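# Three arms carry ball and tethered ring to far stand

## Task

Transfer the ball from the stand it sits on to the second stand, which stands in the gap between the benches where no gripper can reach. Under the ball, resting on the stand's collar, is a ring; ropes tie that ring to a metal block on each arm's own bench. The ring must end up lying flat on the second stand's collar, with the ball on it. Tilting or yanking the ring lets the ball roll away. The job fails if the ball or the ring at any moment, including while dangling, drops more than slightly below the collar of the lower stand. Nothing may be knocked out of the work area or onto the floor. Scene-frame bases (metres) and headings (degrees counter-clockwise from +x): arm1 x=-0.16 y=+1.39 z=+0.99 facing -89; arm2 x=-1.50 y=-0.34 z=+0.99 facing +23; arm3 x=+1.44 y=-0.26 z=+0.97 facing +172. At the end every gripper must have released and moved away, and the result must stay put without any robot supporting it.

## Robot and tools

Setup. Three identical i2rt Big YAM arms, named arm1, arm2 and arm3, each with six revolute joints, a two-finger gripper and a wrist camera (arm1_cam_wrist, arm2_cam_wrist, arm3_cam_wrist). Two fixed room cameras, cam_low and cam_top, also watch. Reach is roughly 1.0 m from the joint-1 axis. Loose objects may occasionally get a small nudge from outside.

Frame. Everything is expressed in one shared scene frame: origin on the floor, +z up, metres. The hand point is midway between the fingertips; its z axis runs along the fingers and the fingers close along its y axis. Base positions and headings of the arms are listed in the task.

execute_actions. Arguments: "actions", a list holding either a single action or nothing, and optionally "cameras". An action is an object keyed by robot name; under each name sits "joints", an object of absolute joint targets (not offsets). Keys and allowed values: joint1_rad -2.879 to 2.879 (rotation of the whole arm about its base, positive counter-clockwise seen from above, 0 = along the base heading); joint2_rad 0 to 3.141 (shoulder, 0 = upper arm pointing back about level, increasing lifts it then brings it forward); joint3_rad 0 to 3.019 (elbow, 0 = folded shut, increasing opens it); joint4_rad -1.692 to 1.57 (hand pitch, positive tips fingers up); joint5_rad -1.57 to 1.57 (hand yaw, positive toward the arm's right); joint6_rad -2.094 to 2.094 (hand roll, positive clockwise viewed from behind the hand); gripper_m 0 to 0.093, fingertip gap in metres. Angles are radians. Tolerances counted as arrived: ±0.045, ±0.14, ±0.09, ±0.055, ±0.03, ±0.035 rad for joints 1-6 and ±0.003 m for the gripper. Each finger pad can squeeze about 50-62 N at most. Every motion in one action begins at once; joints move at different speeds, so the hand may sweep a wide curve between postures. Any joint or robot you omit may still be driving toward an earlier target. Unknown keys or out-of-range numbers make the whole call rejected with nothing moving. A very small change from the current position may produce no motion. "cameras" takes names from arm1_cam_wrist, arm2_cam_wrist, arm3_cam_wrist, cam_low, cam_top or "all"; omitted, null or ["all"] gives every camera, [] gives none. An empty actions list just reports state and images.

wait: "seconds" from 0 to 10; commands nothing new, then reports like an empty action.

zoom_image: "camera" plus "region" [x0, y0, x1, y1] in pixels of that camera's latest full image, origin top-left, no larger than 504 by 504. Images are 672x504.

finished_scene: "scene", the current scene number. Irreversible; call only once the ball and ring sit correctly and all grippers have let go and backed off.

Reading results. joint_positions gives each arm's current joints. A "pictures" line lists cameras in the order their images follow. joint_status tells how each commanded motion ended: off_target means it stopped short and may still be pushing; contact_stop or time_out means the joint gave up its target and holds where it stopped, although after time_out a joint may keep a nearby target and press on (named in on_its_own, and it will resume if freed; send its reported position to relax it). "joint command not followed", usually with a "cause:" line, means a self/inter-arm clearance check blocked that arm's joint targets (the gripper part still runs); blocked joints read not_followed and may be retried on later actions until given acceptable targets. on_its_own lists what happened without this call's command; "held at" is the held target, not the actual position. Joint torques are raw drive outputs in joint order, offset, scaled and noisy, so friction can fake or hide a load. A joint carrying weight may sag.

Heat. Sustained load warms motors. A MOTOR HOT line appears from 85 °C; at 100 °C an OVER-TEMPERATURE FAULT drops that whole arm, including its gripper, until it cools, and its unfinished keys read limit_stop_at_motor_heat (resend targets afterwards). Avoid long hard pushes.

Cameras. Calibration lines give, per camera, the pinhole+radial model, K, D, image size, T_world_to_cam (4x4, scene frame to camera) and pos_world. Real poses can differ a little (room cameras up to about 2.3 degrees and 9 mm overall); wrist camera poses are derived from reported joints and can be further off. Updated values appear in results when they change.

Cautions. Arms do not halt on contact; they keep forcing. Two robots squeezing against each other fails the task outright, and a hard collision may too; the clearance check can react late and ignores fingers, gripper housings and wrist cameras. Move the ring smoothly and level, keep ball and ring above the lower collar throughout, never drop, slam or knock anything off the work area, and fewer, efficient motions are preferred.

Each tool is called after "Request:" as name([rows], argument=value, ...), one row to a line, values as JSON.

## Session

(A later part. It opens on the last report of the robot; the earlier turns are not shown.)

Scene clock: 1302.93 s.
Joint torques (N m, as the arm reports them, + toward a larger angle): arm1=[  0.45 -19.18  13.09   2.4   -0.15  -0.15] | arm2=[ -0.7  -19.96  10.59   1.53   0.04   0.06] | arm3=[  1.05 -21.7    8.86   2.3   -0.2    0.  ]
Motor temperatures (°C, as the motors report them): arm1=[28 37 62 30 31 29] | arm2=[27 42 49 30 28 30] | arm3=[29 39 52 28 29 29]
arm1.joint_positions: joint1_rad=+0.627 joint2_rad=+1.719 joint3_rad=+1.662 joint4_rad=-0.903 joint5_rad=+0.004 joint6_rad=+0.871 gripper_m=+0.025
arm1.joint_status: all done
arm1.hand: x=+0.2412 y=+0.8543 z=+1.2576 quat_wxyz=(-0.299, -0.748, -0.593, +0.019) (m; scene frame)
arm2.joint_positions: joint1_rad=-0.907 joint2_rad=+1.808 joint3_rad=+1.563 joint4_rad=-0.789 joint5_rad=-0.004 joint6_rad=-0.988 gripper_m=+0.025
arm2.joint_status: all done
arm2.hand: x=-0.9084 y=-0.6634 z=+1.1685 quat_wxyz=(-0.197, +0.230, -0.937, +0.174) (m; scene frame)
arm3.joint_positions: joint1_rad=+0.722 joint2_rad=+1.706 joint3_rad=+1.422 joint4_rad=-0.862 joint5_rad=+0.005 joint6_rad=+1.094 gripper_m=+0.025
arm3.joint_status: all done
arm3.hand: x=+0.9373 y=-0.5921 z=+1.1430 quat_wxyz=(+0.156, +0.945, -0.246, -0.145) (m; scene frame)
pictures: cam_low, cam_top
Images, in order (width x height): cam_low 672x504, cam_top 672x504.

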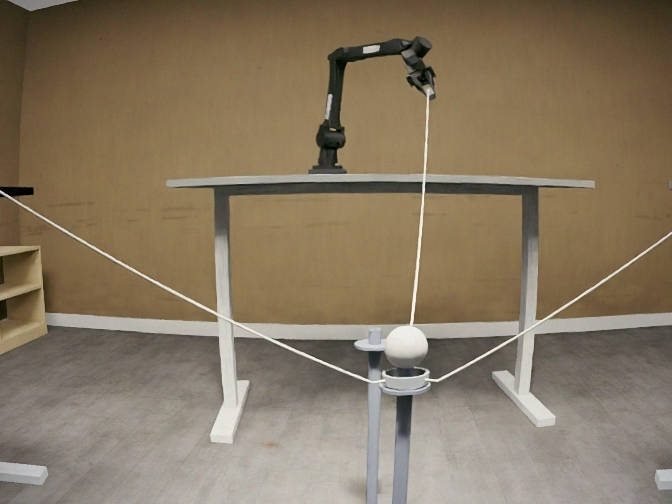

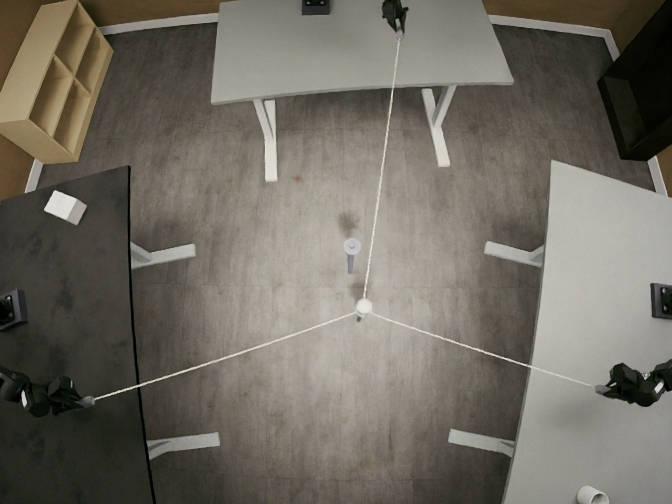

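Request:
execute_actions([
  {"arm1":{"joints":{"joint3_rad":1.62,"joint4_rad":-0.80}},"arm2":{"joints":{"joint1_rad":-0.87,"joint3_rad":1.50,"joint4_rad":-0.665}},"arm3":{"joints":{"joint1_rad":0.685,"joint3_rad":1.365,"joint4_rad":-0.73}}},
], cameras=["cam_low","cam_top"])

Request:
zoom_image(camera="cam_low", region=[360, 310, 450, 400])

Scene clock: 1376.53 s.
Joint torques (N m, as the arm reports them, + toward a larger angle): arm1=[  0.24 -19.41  12.82   2.42  -0.12  -0.15] | arm2=[  0.43 -20.19  10.21   1.68  -0.07   0.07] | arm3=[  0.73 -20.83   8.24   2.41  -0.12  -0.01]
Motor temperatures (°C, as the motors report them): arm1=[28 38 61 30 31 29] | arm2=[27 43 48 30 28 30] | arm3=[29 39 51 28 29 29]
arm1.joint_positions: joint1_rad=+0.627 joint2_rad=+1.719 joint3_rad=+1.597 joint4_rad=-0.827 joint5_rad=+0.003 joint6_rad=+0.870 gripper_m=+0.025
arm1.joint_status: all done
arm1.hand: x=+0.2412 y=+0.8540 z=+1.2348 quat_wxyz=(-0.305, -0.746, -0.592, +0.019) (m; scene frame)
arm2.joint_positions: joint1_rad=-0.868 joint2_rad=+1.808 joint3_rad=+1.493 joint4_rad=-0.684 joint5_rad=-0.002 joint6_rad=-0.988 gripper_m=+0.025
arm2.joint_status: all done
arm2.hand: x=-0.8964 y=-0.6400 z=+1.1476 quat_wxyz=(-0.212, +0.247, -0.928, +0.182) (m; scene frame)
arm3.joint_positions: joint1_rad=+0.687 joint2_rad=+1.705 joint3_rad=+1.354 joint4_rad=-0.756 joint5_rad=+0.002 joint6_rad=+1.094 gripper_m=+0.025
arm3.joint_status: all done
arm3.hand: x=+0.9260 y=-0.5749 z=+1.1231 quat_wxyz=(+0.169, +0.937, -0.261, -0.159) (m; scene frame)
pictures: cam_low, cam_top
Images, in order (width x height): cam_low 672x504, cam_top 672x504.

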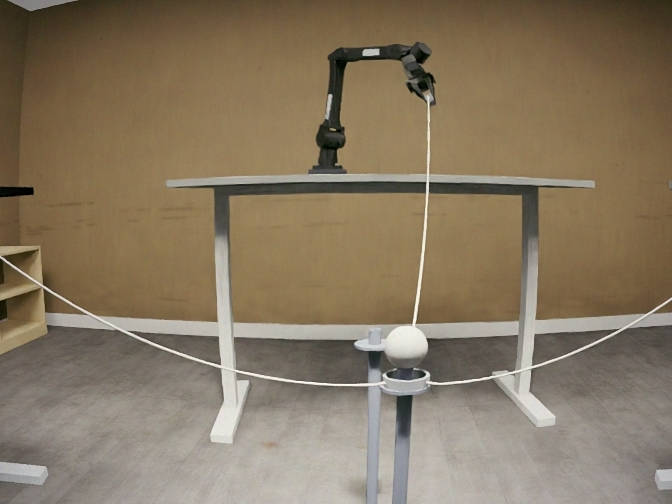

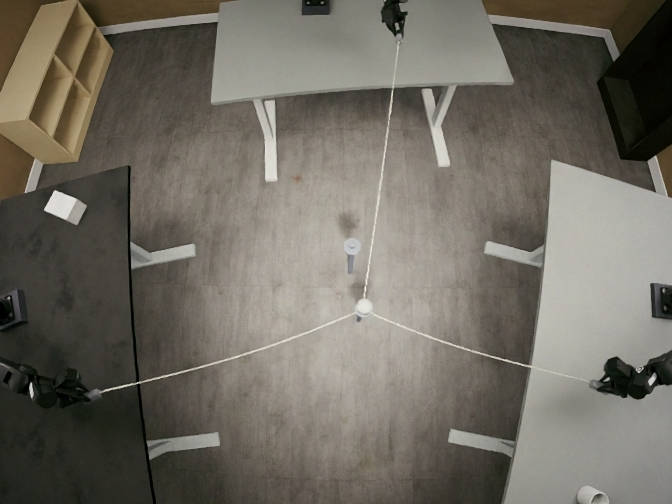

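Region (360, 310, 450, 400) of cam_low's 672x504 image, scaled by 5.600, with more detail than that image has.

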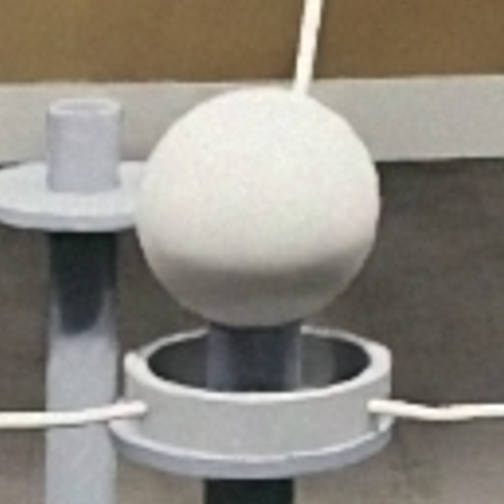

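Request:
execute_actions([
  {"arm1":{"joints":{"joint1_rad":0.55,"joint2_rad":1.88,"joint3_rad":1.365,"joint4_rad":-0.64,"joint6_rad":-0.182}},"arm2":{"joints":{"joint1_rad":-0.6,"joint2_rad":1.895,"joint3_rad":1.315,"joint4_rad":-0.585,"joint6_rad":-0.222}},"arm3":{"joints":{"joint1_rad":0.4,"joint2_rad":1.88,"joint3_rad":1.357,"joint4_rad":-0.667,"joint6_rad":0.24}}},
], cameras=["cam_low","cam_top"])

Scene clock: 1384.37 s.
Joint torques (N m, as the arm reports them, + toward a larger angle): arm1=[  0.82 -20.91  12.64   1.68  -0.18  -0.13] | arm2=[  1.27 -20.18   9.68   1.14  -0.05   0.2 ] | arm3=[ -0.23 -22.44   8.22   1.93  -0.12  -0.1 ]
Motor temperatures (°C, as the motors report them): arm1=[28 38 61 30 31 29] | arm2=[27 43 48 30 28 30] | arm3=[29 39 51 28 29 29]
arm1.joint_positions: joint1_rad=+0.542 joint2_rad=+1.912 joint3_rad=+1.319 joint4_rad=-0.658 joint5_rad=+0.003 joint6_rad=-0.168 gripper_m=+0.025
arm1.joint_status: all done
arm1.hand: x=+0.1589 y=+0.8725 z=+1.0044 quat_wxyz=(-0.126, -0.407, -0.900, +0.097) (m; scene frame)
arm2.joint_positions: joint1_rad=-0.607 joint2_rad=+1.908 joint3_rad=+1.297 joint4_rad=-0.596 joint5_rad=-0.001 joint6_rad=-0.234 gripper_m=+0.025
arm2.joint_status: all done
arm2.hand: x=-0.8990 y=-0.4611 z=+1.0084 quat_wxyz=(-0.177, +0.014, -0.984, +0.034) (m; scene frame)
arm3.joint_positions: joint1_rad=+0.403 joint2_rad=+1.920 joint3_rad=+1.338 joint4_rad=-0.684 joint5_rad=+0.001 joint6_rad=+0.248 gripper_m=+0.025
arm3.joint_status: all done
arm3.hand: x=+0.8575 y=-0.4163 z=+0.9968 quat_wxyz=(+0.038, +0.988, +0.008, -0.150) (m; scene frame)
pictures: cam_low, cam_top
Images, in order (width x height): cam_low 672x504, cam_top 672x504.

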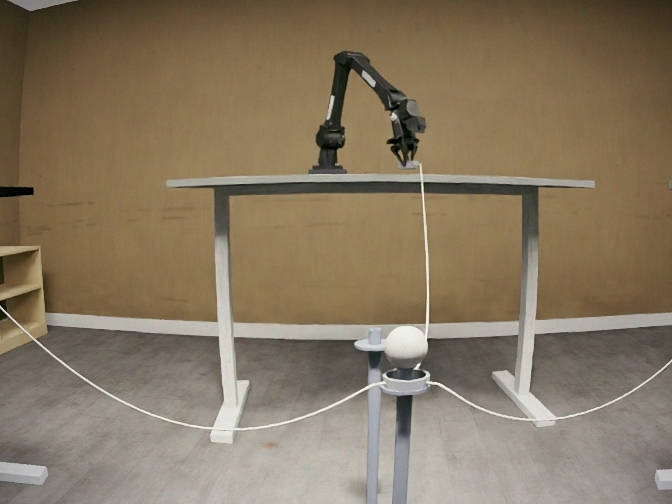

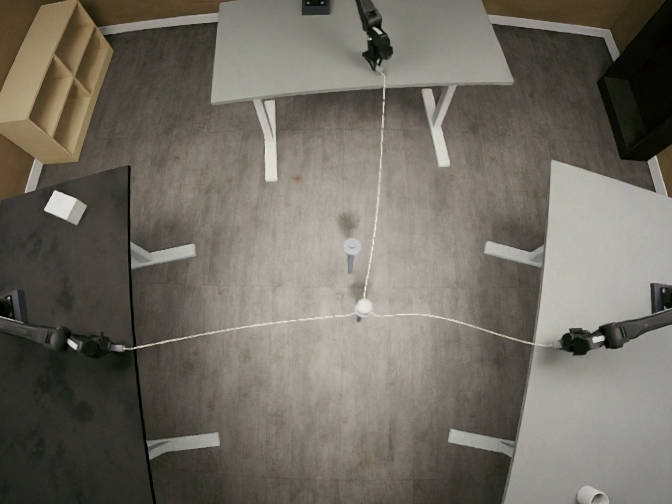

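Request:
execute_actions([
  {"arm1":{"joints":{"joint3_rad":1.275,"joint4_rad":-0.538}},"arm2":{"joints":{"joint3_rad":1.212,"joint4_rad":-0.474}},"arm3":{"joints":{"joint3_rad":1.271,"joint4_rad":-0.562}}},
], cameras=["cam_low","cam_top"])

Scene clock: 1394.63 s.
Joint torques (N m, as the arm reports them, + toward a larger angle): arm1=[  0.71 -20.35   9.76   1.85  -0.18  -0.1 ] | arm2=[  1.11 -19.59   8.3    1.39  -0.05   0.21] | arm3=[ -0.25 -22.29   7.33   2.21  -0.14  -0.17]
Motor temperatures (°C, as the motors report them): arm1=[28 38 60 29 31 29] | arm2=[27 43 48 30 28 30] | arm3=[29 39 51 28 29 29]
arm1.joint_positions: joint1_rad=+0.542 joint2_rad=+1.910 joint3_rad=+1.259 joint4_rad=-0.560 joint5_rad=+0.003 joint6_rad=-0.168 gripper_m=+0.025
arm1.joint_status: all done
arm1.hand: x=+0.1566 y=+0.8758 z=+0.9902 quat_wxyz=(-0.143, -0.405, -0.897, +0.108) (m; scene frame)
arm2.joint_positions: joint1_rad=-0.607 joint2_rad=+1.901 joint3_rad=+1.205 joint4_rad=-0.491 joint5_rad=-0.001 joint6_rad=-0.233 gripper_m=+0.025
arm2.joint_status: all done
arm2.hand: x=-0.9161 y=-0.4573 z=+0.9856 quat_wxyz=(-0.186, +0.013, -0.982, +0.036) (m; scene frame)
arm3.joint_positions: joint1_rad=+0.403 joint2_rad=+1.916 joint3_rad=+1.262 joint4_rad=-0.585 joint5_rad=+0.001 joint6_rad=+0.248 gripper_m=+0.025
arm3.joint_status: all done
arm3.hand: x=+0.8680 y=-0.4134 z=+0.9771 quat_wxyz=(+0.042, +0.986, +0.008, -0.162) (m; scene frame)
pictures: cam_low, cam_top
Images, in order (width x height): cam_low 672x504, cam_top 672x504.

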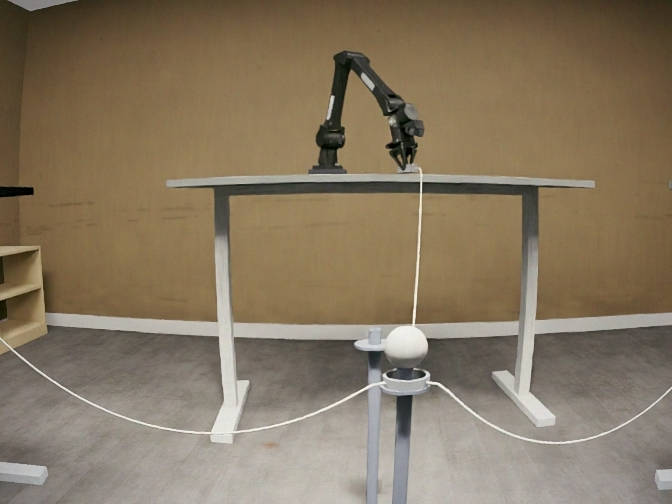

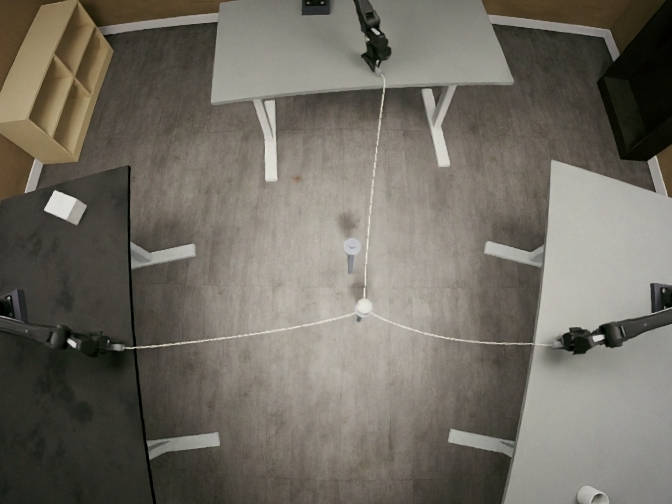

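Request:
zoom_image(camera="cam_low", region=[380, 145, 440, 190])

Region (380, 145, 440, 190) of cam_low's 672x504 image, scaled by 8.400, with more detail than that image has; it fills the top 378 rows of this view, and the rest is white.

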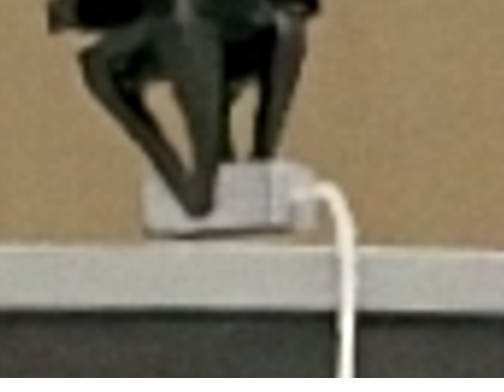

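Request:
execute_actions([
  {"arm1":{"joints":{"joint3_rad":1.252}},"arm2":{"joints":{"joint3_rad":1.192}},"arm3":{"joints":{"joint3_rad":1.254}}},
], cameras=["cam_low"])

Request:
zoom_image(camera="cam_low", region=[380, 145, 440, 190])

Scene clock: 1405.90 s.
Joint torques (N m, as the arm reports them, + toward a larger angle): arm1=[  0.65 -20.46   9.02   1.74  -0.18  -0.1 ] | arm2=[  1.1  -19.     7.68   1.26  -0.06   0.22] | arm3=[  0.2  -22.76   6.64   2.1   -0.15  -0.12]
Motor temperatures (°C, as the motors report them): arm1=[28 39 59 29 31 28] | arm2=[27 43 47 30 28 30] | arm3=[29 39 50 28 29 29]
arm1.joint_positions: joint1_rad=+0.542 joint2_rad=+1.910 joint3_rad=+1.243 joint4_rad=-0.557 joint5_rad=+0.003 joint6_rad=-0.168 gripper_m=+0.025
arm1.joint_status: all done
arm1.hand: x=+0.1530 y=+0.8815 z=+0.9843 quat_wxyz=(-0.138, -0.406, -0.898, +0.104) (m; scene frame)
arm2.joint_positions: joint1_rad=-0.607 joint2_rad=+1.901 joint3_rad=+1.193 joint4_rad=-0.489 joint5_rad=-0.001 joint6_rad=-0.233 gripper_m=+0.025
arm2.joint_status: all done
arm2.hand: x=-0.9211 y=-0.4562 z=+0.9813 quat_wxyz=(-0.181, +0.013, -0.983, +0.035) (m; scene frame)
arm3.joint_positions: joint1_rad=+0.403 joint2_rad=+1.916 joint3_rad=+1.251 joint4_rad=-0.583 joint5_rad=+0.001 joint6_rad=+0.248 gripper_m=+0.025
arm3.joint_status: all done
arm3.hand: x=+0.8722 y=-0.4123 z=+0.9733 quat_wxyz=(+0.041, +0.987, +0.008, -0.158) (m; scene frame)
pictures: cam_low
Images, in order (width x height): cam_low 672x504.

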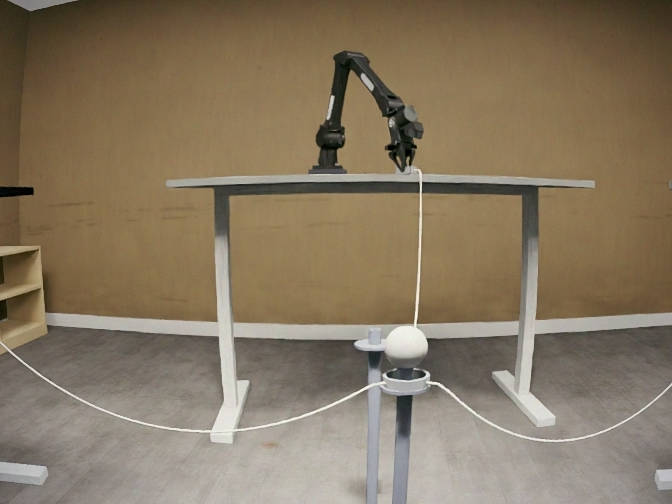

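Region (380, 145, 440, 190) of cam_low's 672x504 image, scaled by 8.400, with more detail than that image has; it fills the top 378 rows of this view, and the rest is white.

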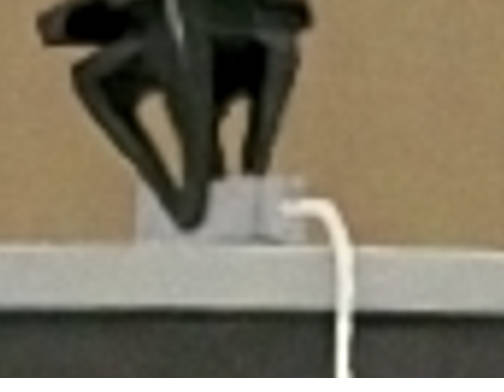

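Request:
execute_actions([
  {"arm1":{"joints":{"gripper_m":0.06}},"arm2":{"joints":{"gripper_m":0.06}},"arm3":{"joints":{"gripper_m":0.06}}},
], cameras=[])

Request:
execute_actions([
  {"arm1":{"joints":{"joint2_rad":1.45}},"arm2":{"joints":{"joint2_rad":1.45}},"arm3":{"joints":{"joint2_rad":1.45}}},
])

Scene clock: 1413.73 s.
Joint torques (N m, as the arm reports them, + toward a larger angle): arm1=[  0.78 -20.43   9.     1.74  -0.18  -0.09] | arm2=[  1.21 -18.88   7.65   1.27  -0.06   0.19] | arm3=[  0.3  -22.65   6.62   2.09  -0.14  -0.11]
Motor temperatures (°C, as the motors report them): arm1=[28 39 58 29 31 28] | arm2=[27 43 46 30 28 30] | arm3=[29 39 50 28 29 29]
arm1.joint_positions: joint1_rad=+0.542 joint2_rad=+1.910 joint3_rad=+1.243 joint4_rad=-0.557 joint5_rad=+0.003 joint6_rad=-0.169 gripper_m=+0.060
arm1.joint_status: all done
arm1.hand: x=+0.1530 y=+0.8814 z=+0.9845 quat_wxyz=(-0.138, -0.405, -0.898, +0.105) (m; scene frame)
arm2.joint_positions: joint1_rad=-0.607 joint2_rad=+1.901 joint3_rad=+1.193 joint4_rad=-0.488 joint5_rad=-0.001 joint6_rad=-0.233 gripper_m=+0.060
arm2.joint_status: all done
arm2.hand: x=-0.9208 y=-0.4563 z=+0.9817 quat_wxyz=(-0.182, +0.013, -0.982, +0.035) (m; scene frame)
arm3.joint_positions: joint1_rad=+0.403 joint2_rad=+1.915 joint3_rad=+1.251 joint4_rad=-0.583 joint5_rad=+0.001 joint6_rad=+0.247 gripper_m=+0.060
arm3.joint_status: all done
arm3.hand: x=+0.8721 y=-0.4123 z=+0.9737 quat_wxyz=(+0.041, +0.986, +0.009, -0.159) (m; scene frame)
pictures: none
No camera images: the call's "cameras" was empty. Leave "cameras" out to get every camera's image.

Scene clock: 1415.13 s.
Joint torques (N m, as the arm reports them, + toward a larger angle): arm1=[  1.   -13.38  12.7    2.13  -0.18  -0.09] | arm2=[  1.23 -13.3   10.78   1.43  -0.03   0.22] | arm3=[  0.24 -14.     8.95   2.39  -0.12  -0.1 ]
Motor temperatures (°C, as the motors report them): arm1=[28 39 58 29 31 28] | arm2=[27 43 46 30 28 30] | arm3=[29 39 50 28 29 29]
arm1.joint_positions: joint1_rad=+0.542 joint2_rad=+1.446 joint3_rad=+1.233 joint4_rad=-0.551 joint5_rad=+0.003 joint6_rad=-0.169 gripper_m=+0.060
arm1.joint_status: all done
arm1.hand: x=+0.1553 y=+0.8858 z=+1.2505 quat_wxyz=(-0.320, -0.377, -0.839, +0.227) (m; scene frame)
arm2.joint_positions: joint1_rad=-0.607 joint2_rad=+1.442 joint3_rad=+1.185 joint4_rad=-0.480 joint5_rad=-0.001 joint6_rad=-0.232 gripper_m=+0.060
arm2.joint_status: all done
arm2.hand: x=-0.9180 y=-0.4594 z=+1.2447 quat_wxyz=(-0.396, +0.011, -0.915, +0.083) (m; scene frame)
arm3.joint_positions: joint1_rad=+0.403 joint2_rad=+1.445 joint3_rad=+1.243 joint4_rad=-0.579 joint5_rad=+0.001 joint6_rad=+0.247 gripper_m=+0.060
arm3.joint_status: all done
arm3.hand: x=+0.8755 y=-0.4116 z=+1.2431 quat_wxyz=(+0.097, +0.922, +0.008, -0.375) (m; scene frame)
pictures: arm1_cam_wrist, arm2_cam_wrist, arm3_cam_wrist, cam_low, cam_top
camera_calibration (this result's frames):
arm1_cam_wrist: T_world_to_cam=[[-0.782207, -0.604815, 0.1495, 0.469631], [-0.623017, 0.759855, -0.185665, -0.341318], [-0.00130534, -0.238369, -0.971174, 1.54605], [0, 0, 0, 1]] pos_world=[0.15672, 0.911923, 1.36791]
arm2_cam_wrist: T_world_to_cam=[[-0.0610919, -0.984991, 0.161431, -0.714123], [-0.98369, 0.032002, -0.177003, -0.669436], [0.16918, -0.169612, -0.970881, 1.40825], [0, 0, 0, 1]] pos_world=[-0.940392, -0.443126, 1.36403]
arm3_cam_wrist: T_world_to_cam=[[-0.0795183, 0.985379, -0.150685, 0.658872], [0.984373, 0.0537953, -0.16768, -0.623099], [-0.157123, -0.161664, -0.974257, 1.4099], [0, 0, 0, 1]] pos_world=[0.887281, -0.38779, 1.3684]
Images, in order (width x height): arm1_cam_wrist 672x504, arm2_cam_wrist 672x504, arm3_cam_wrist 672x504, cam_low 672x504, cam_top 672x504.

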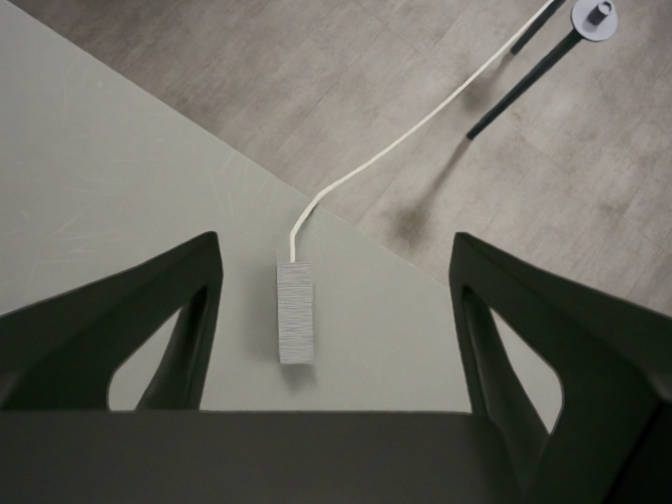

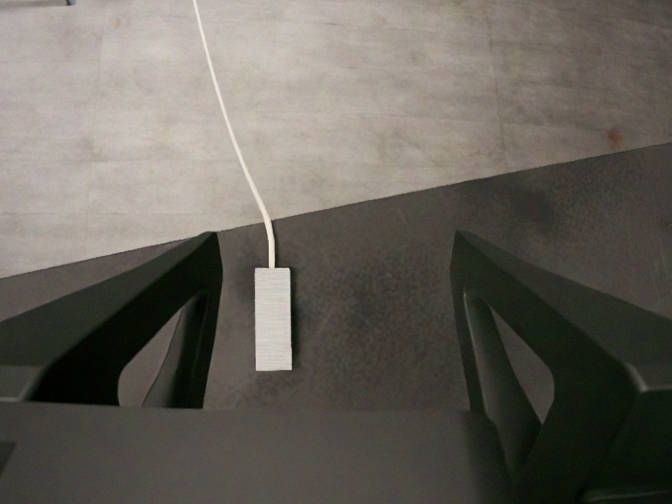

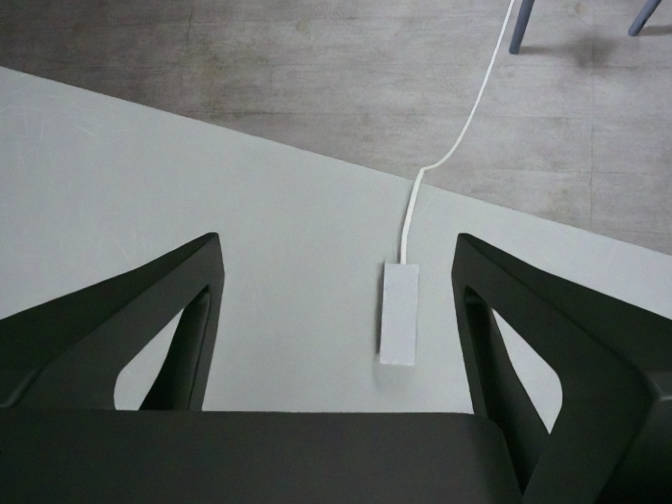

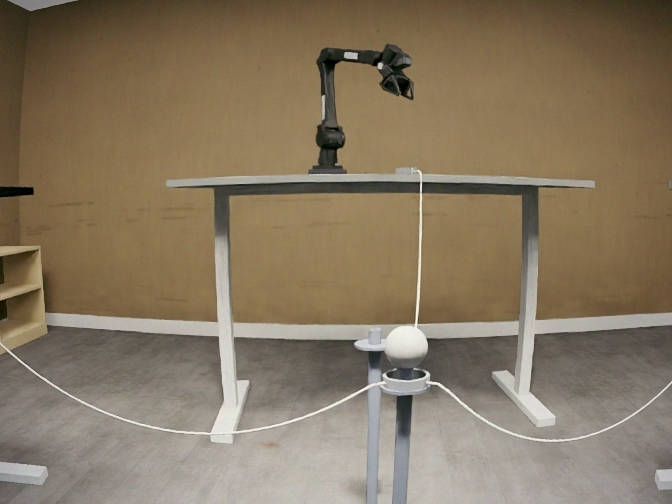

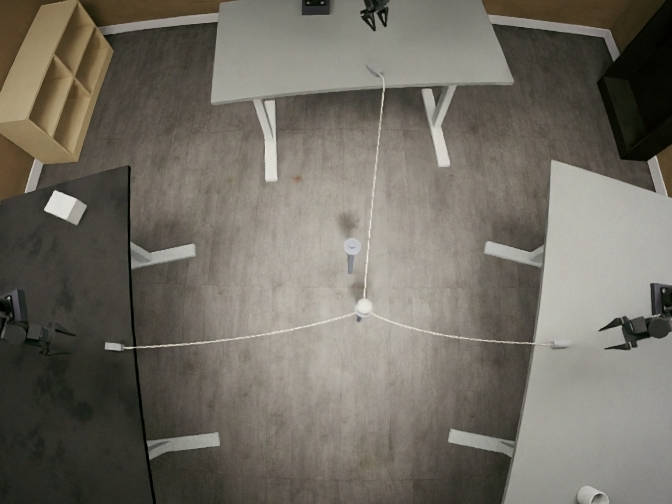

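Request:
zoom_image(camera="cam_low", region=[360, 310, 450, 400])

Region (360, 310, 450, 400) of cam_low's 672x504 image, scaled by 5.600, with more detail than that image has.

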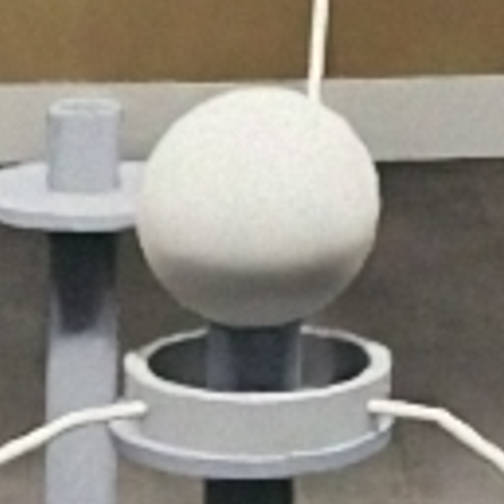

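Request:
finished_scene(scene=1)

The scene is finished: the task was done.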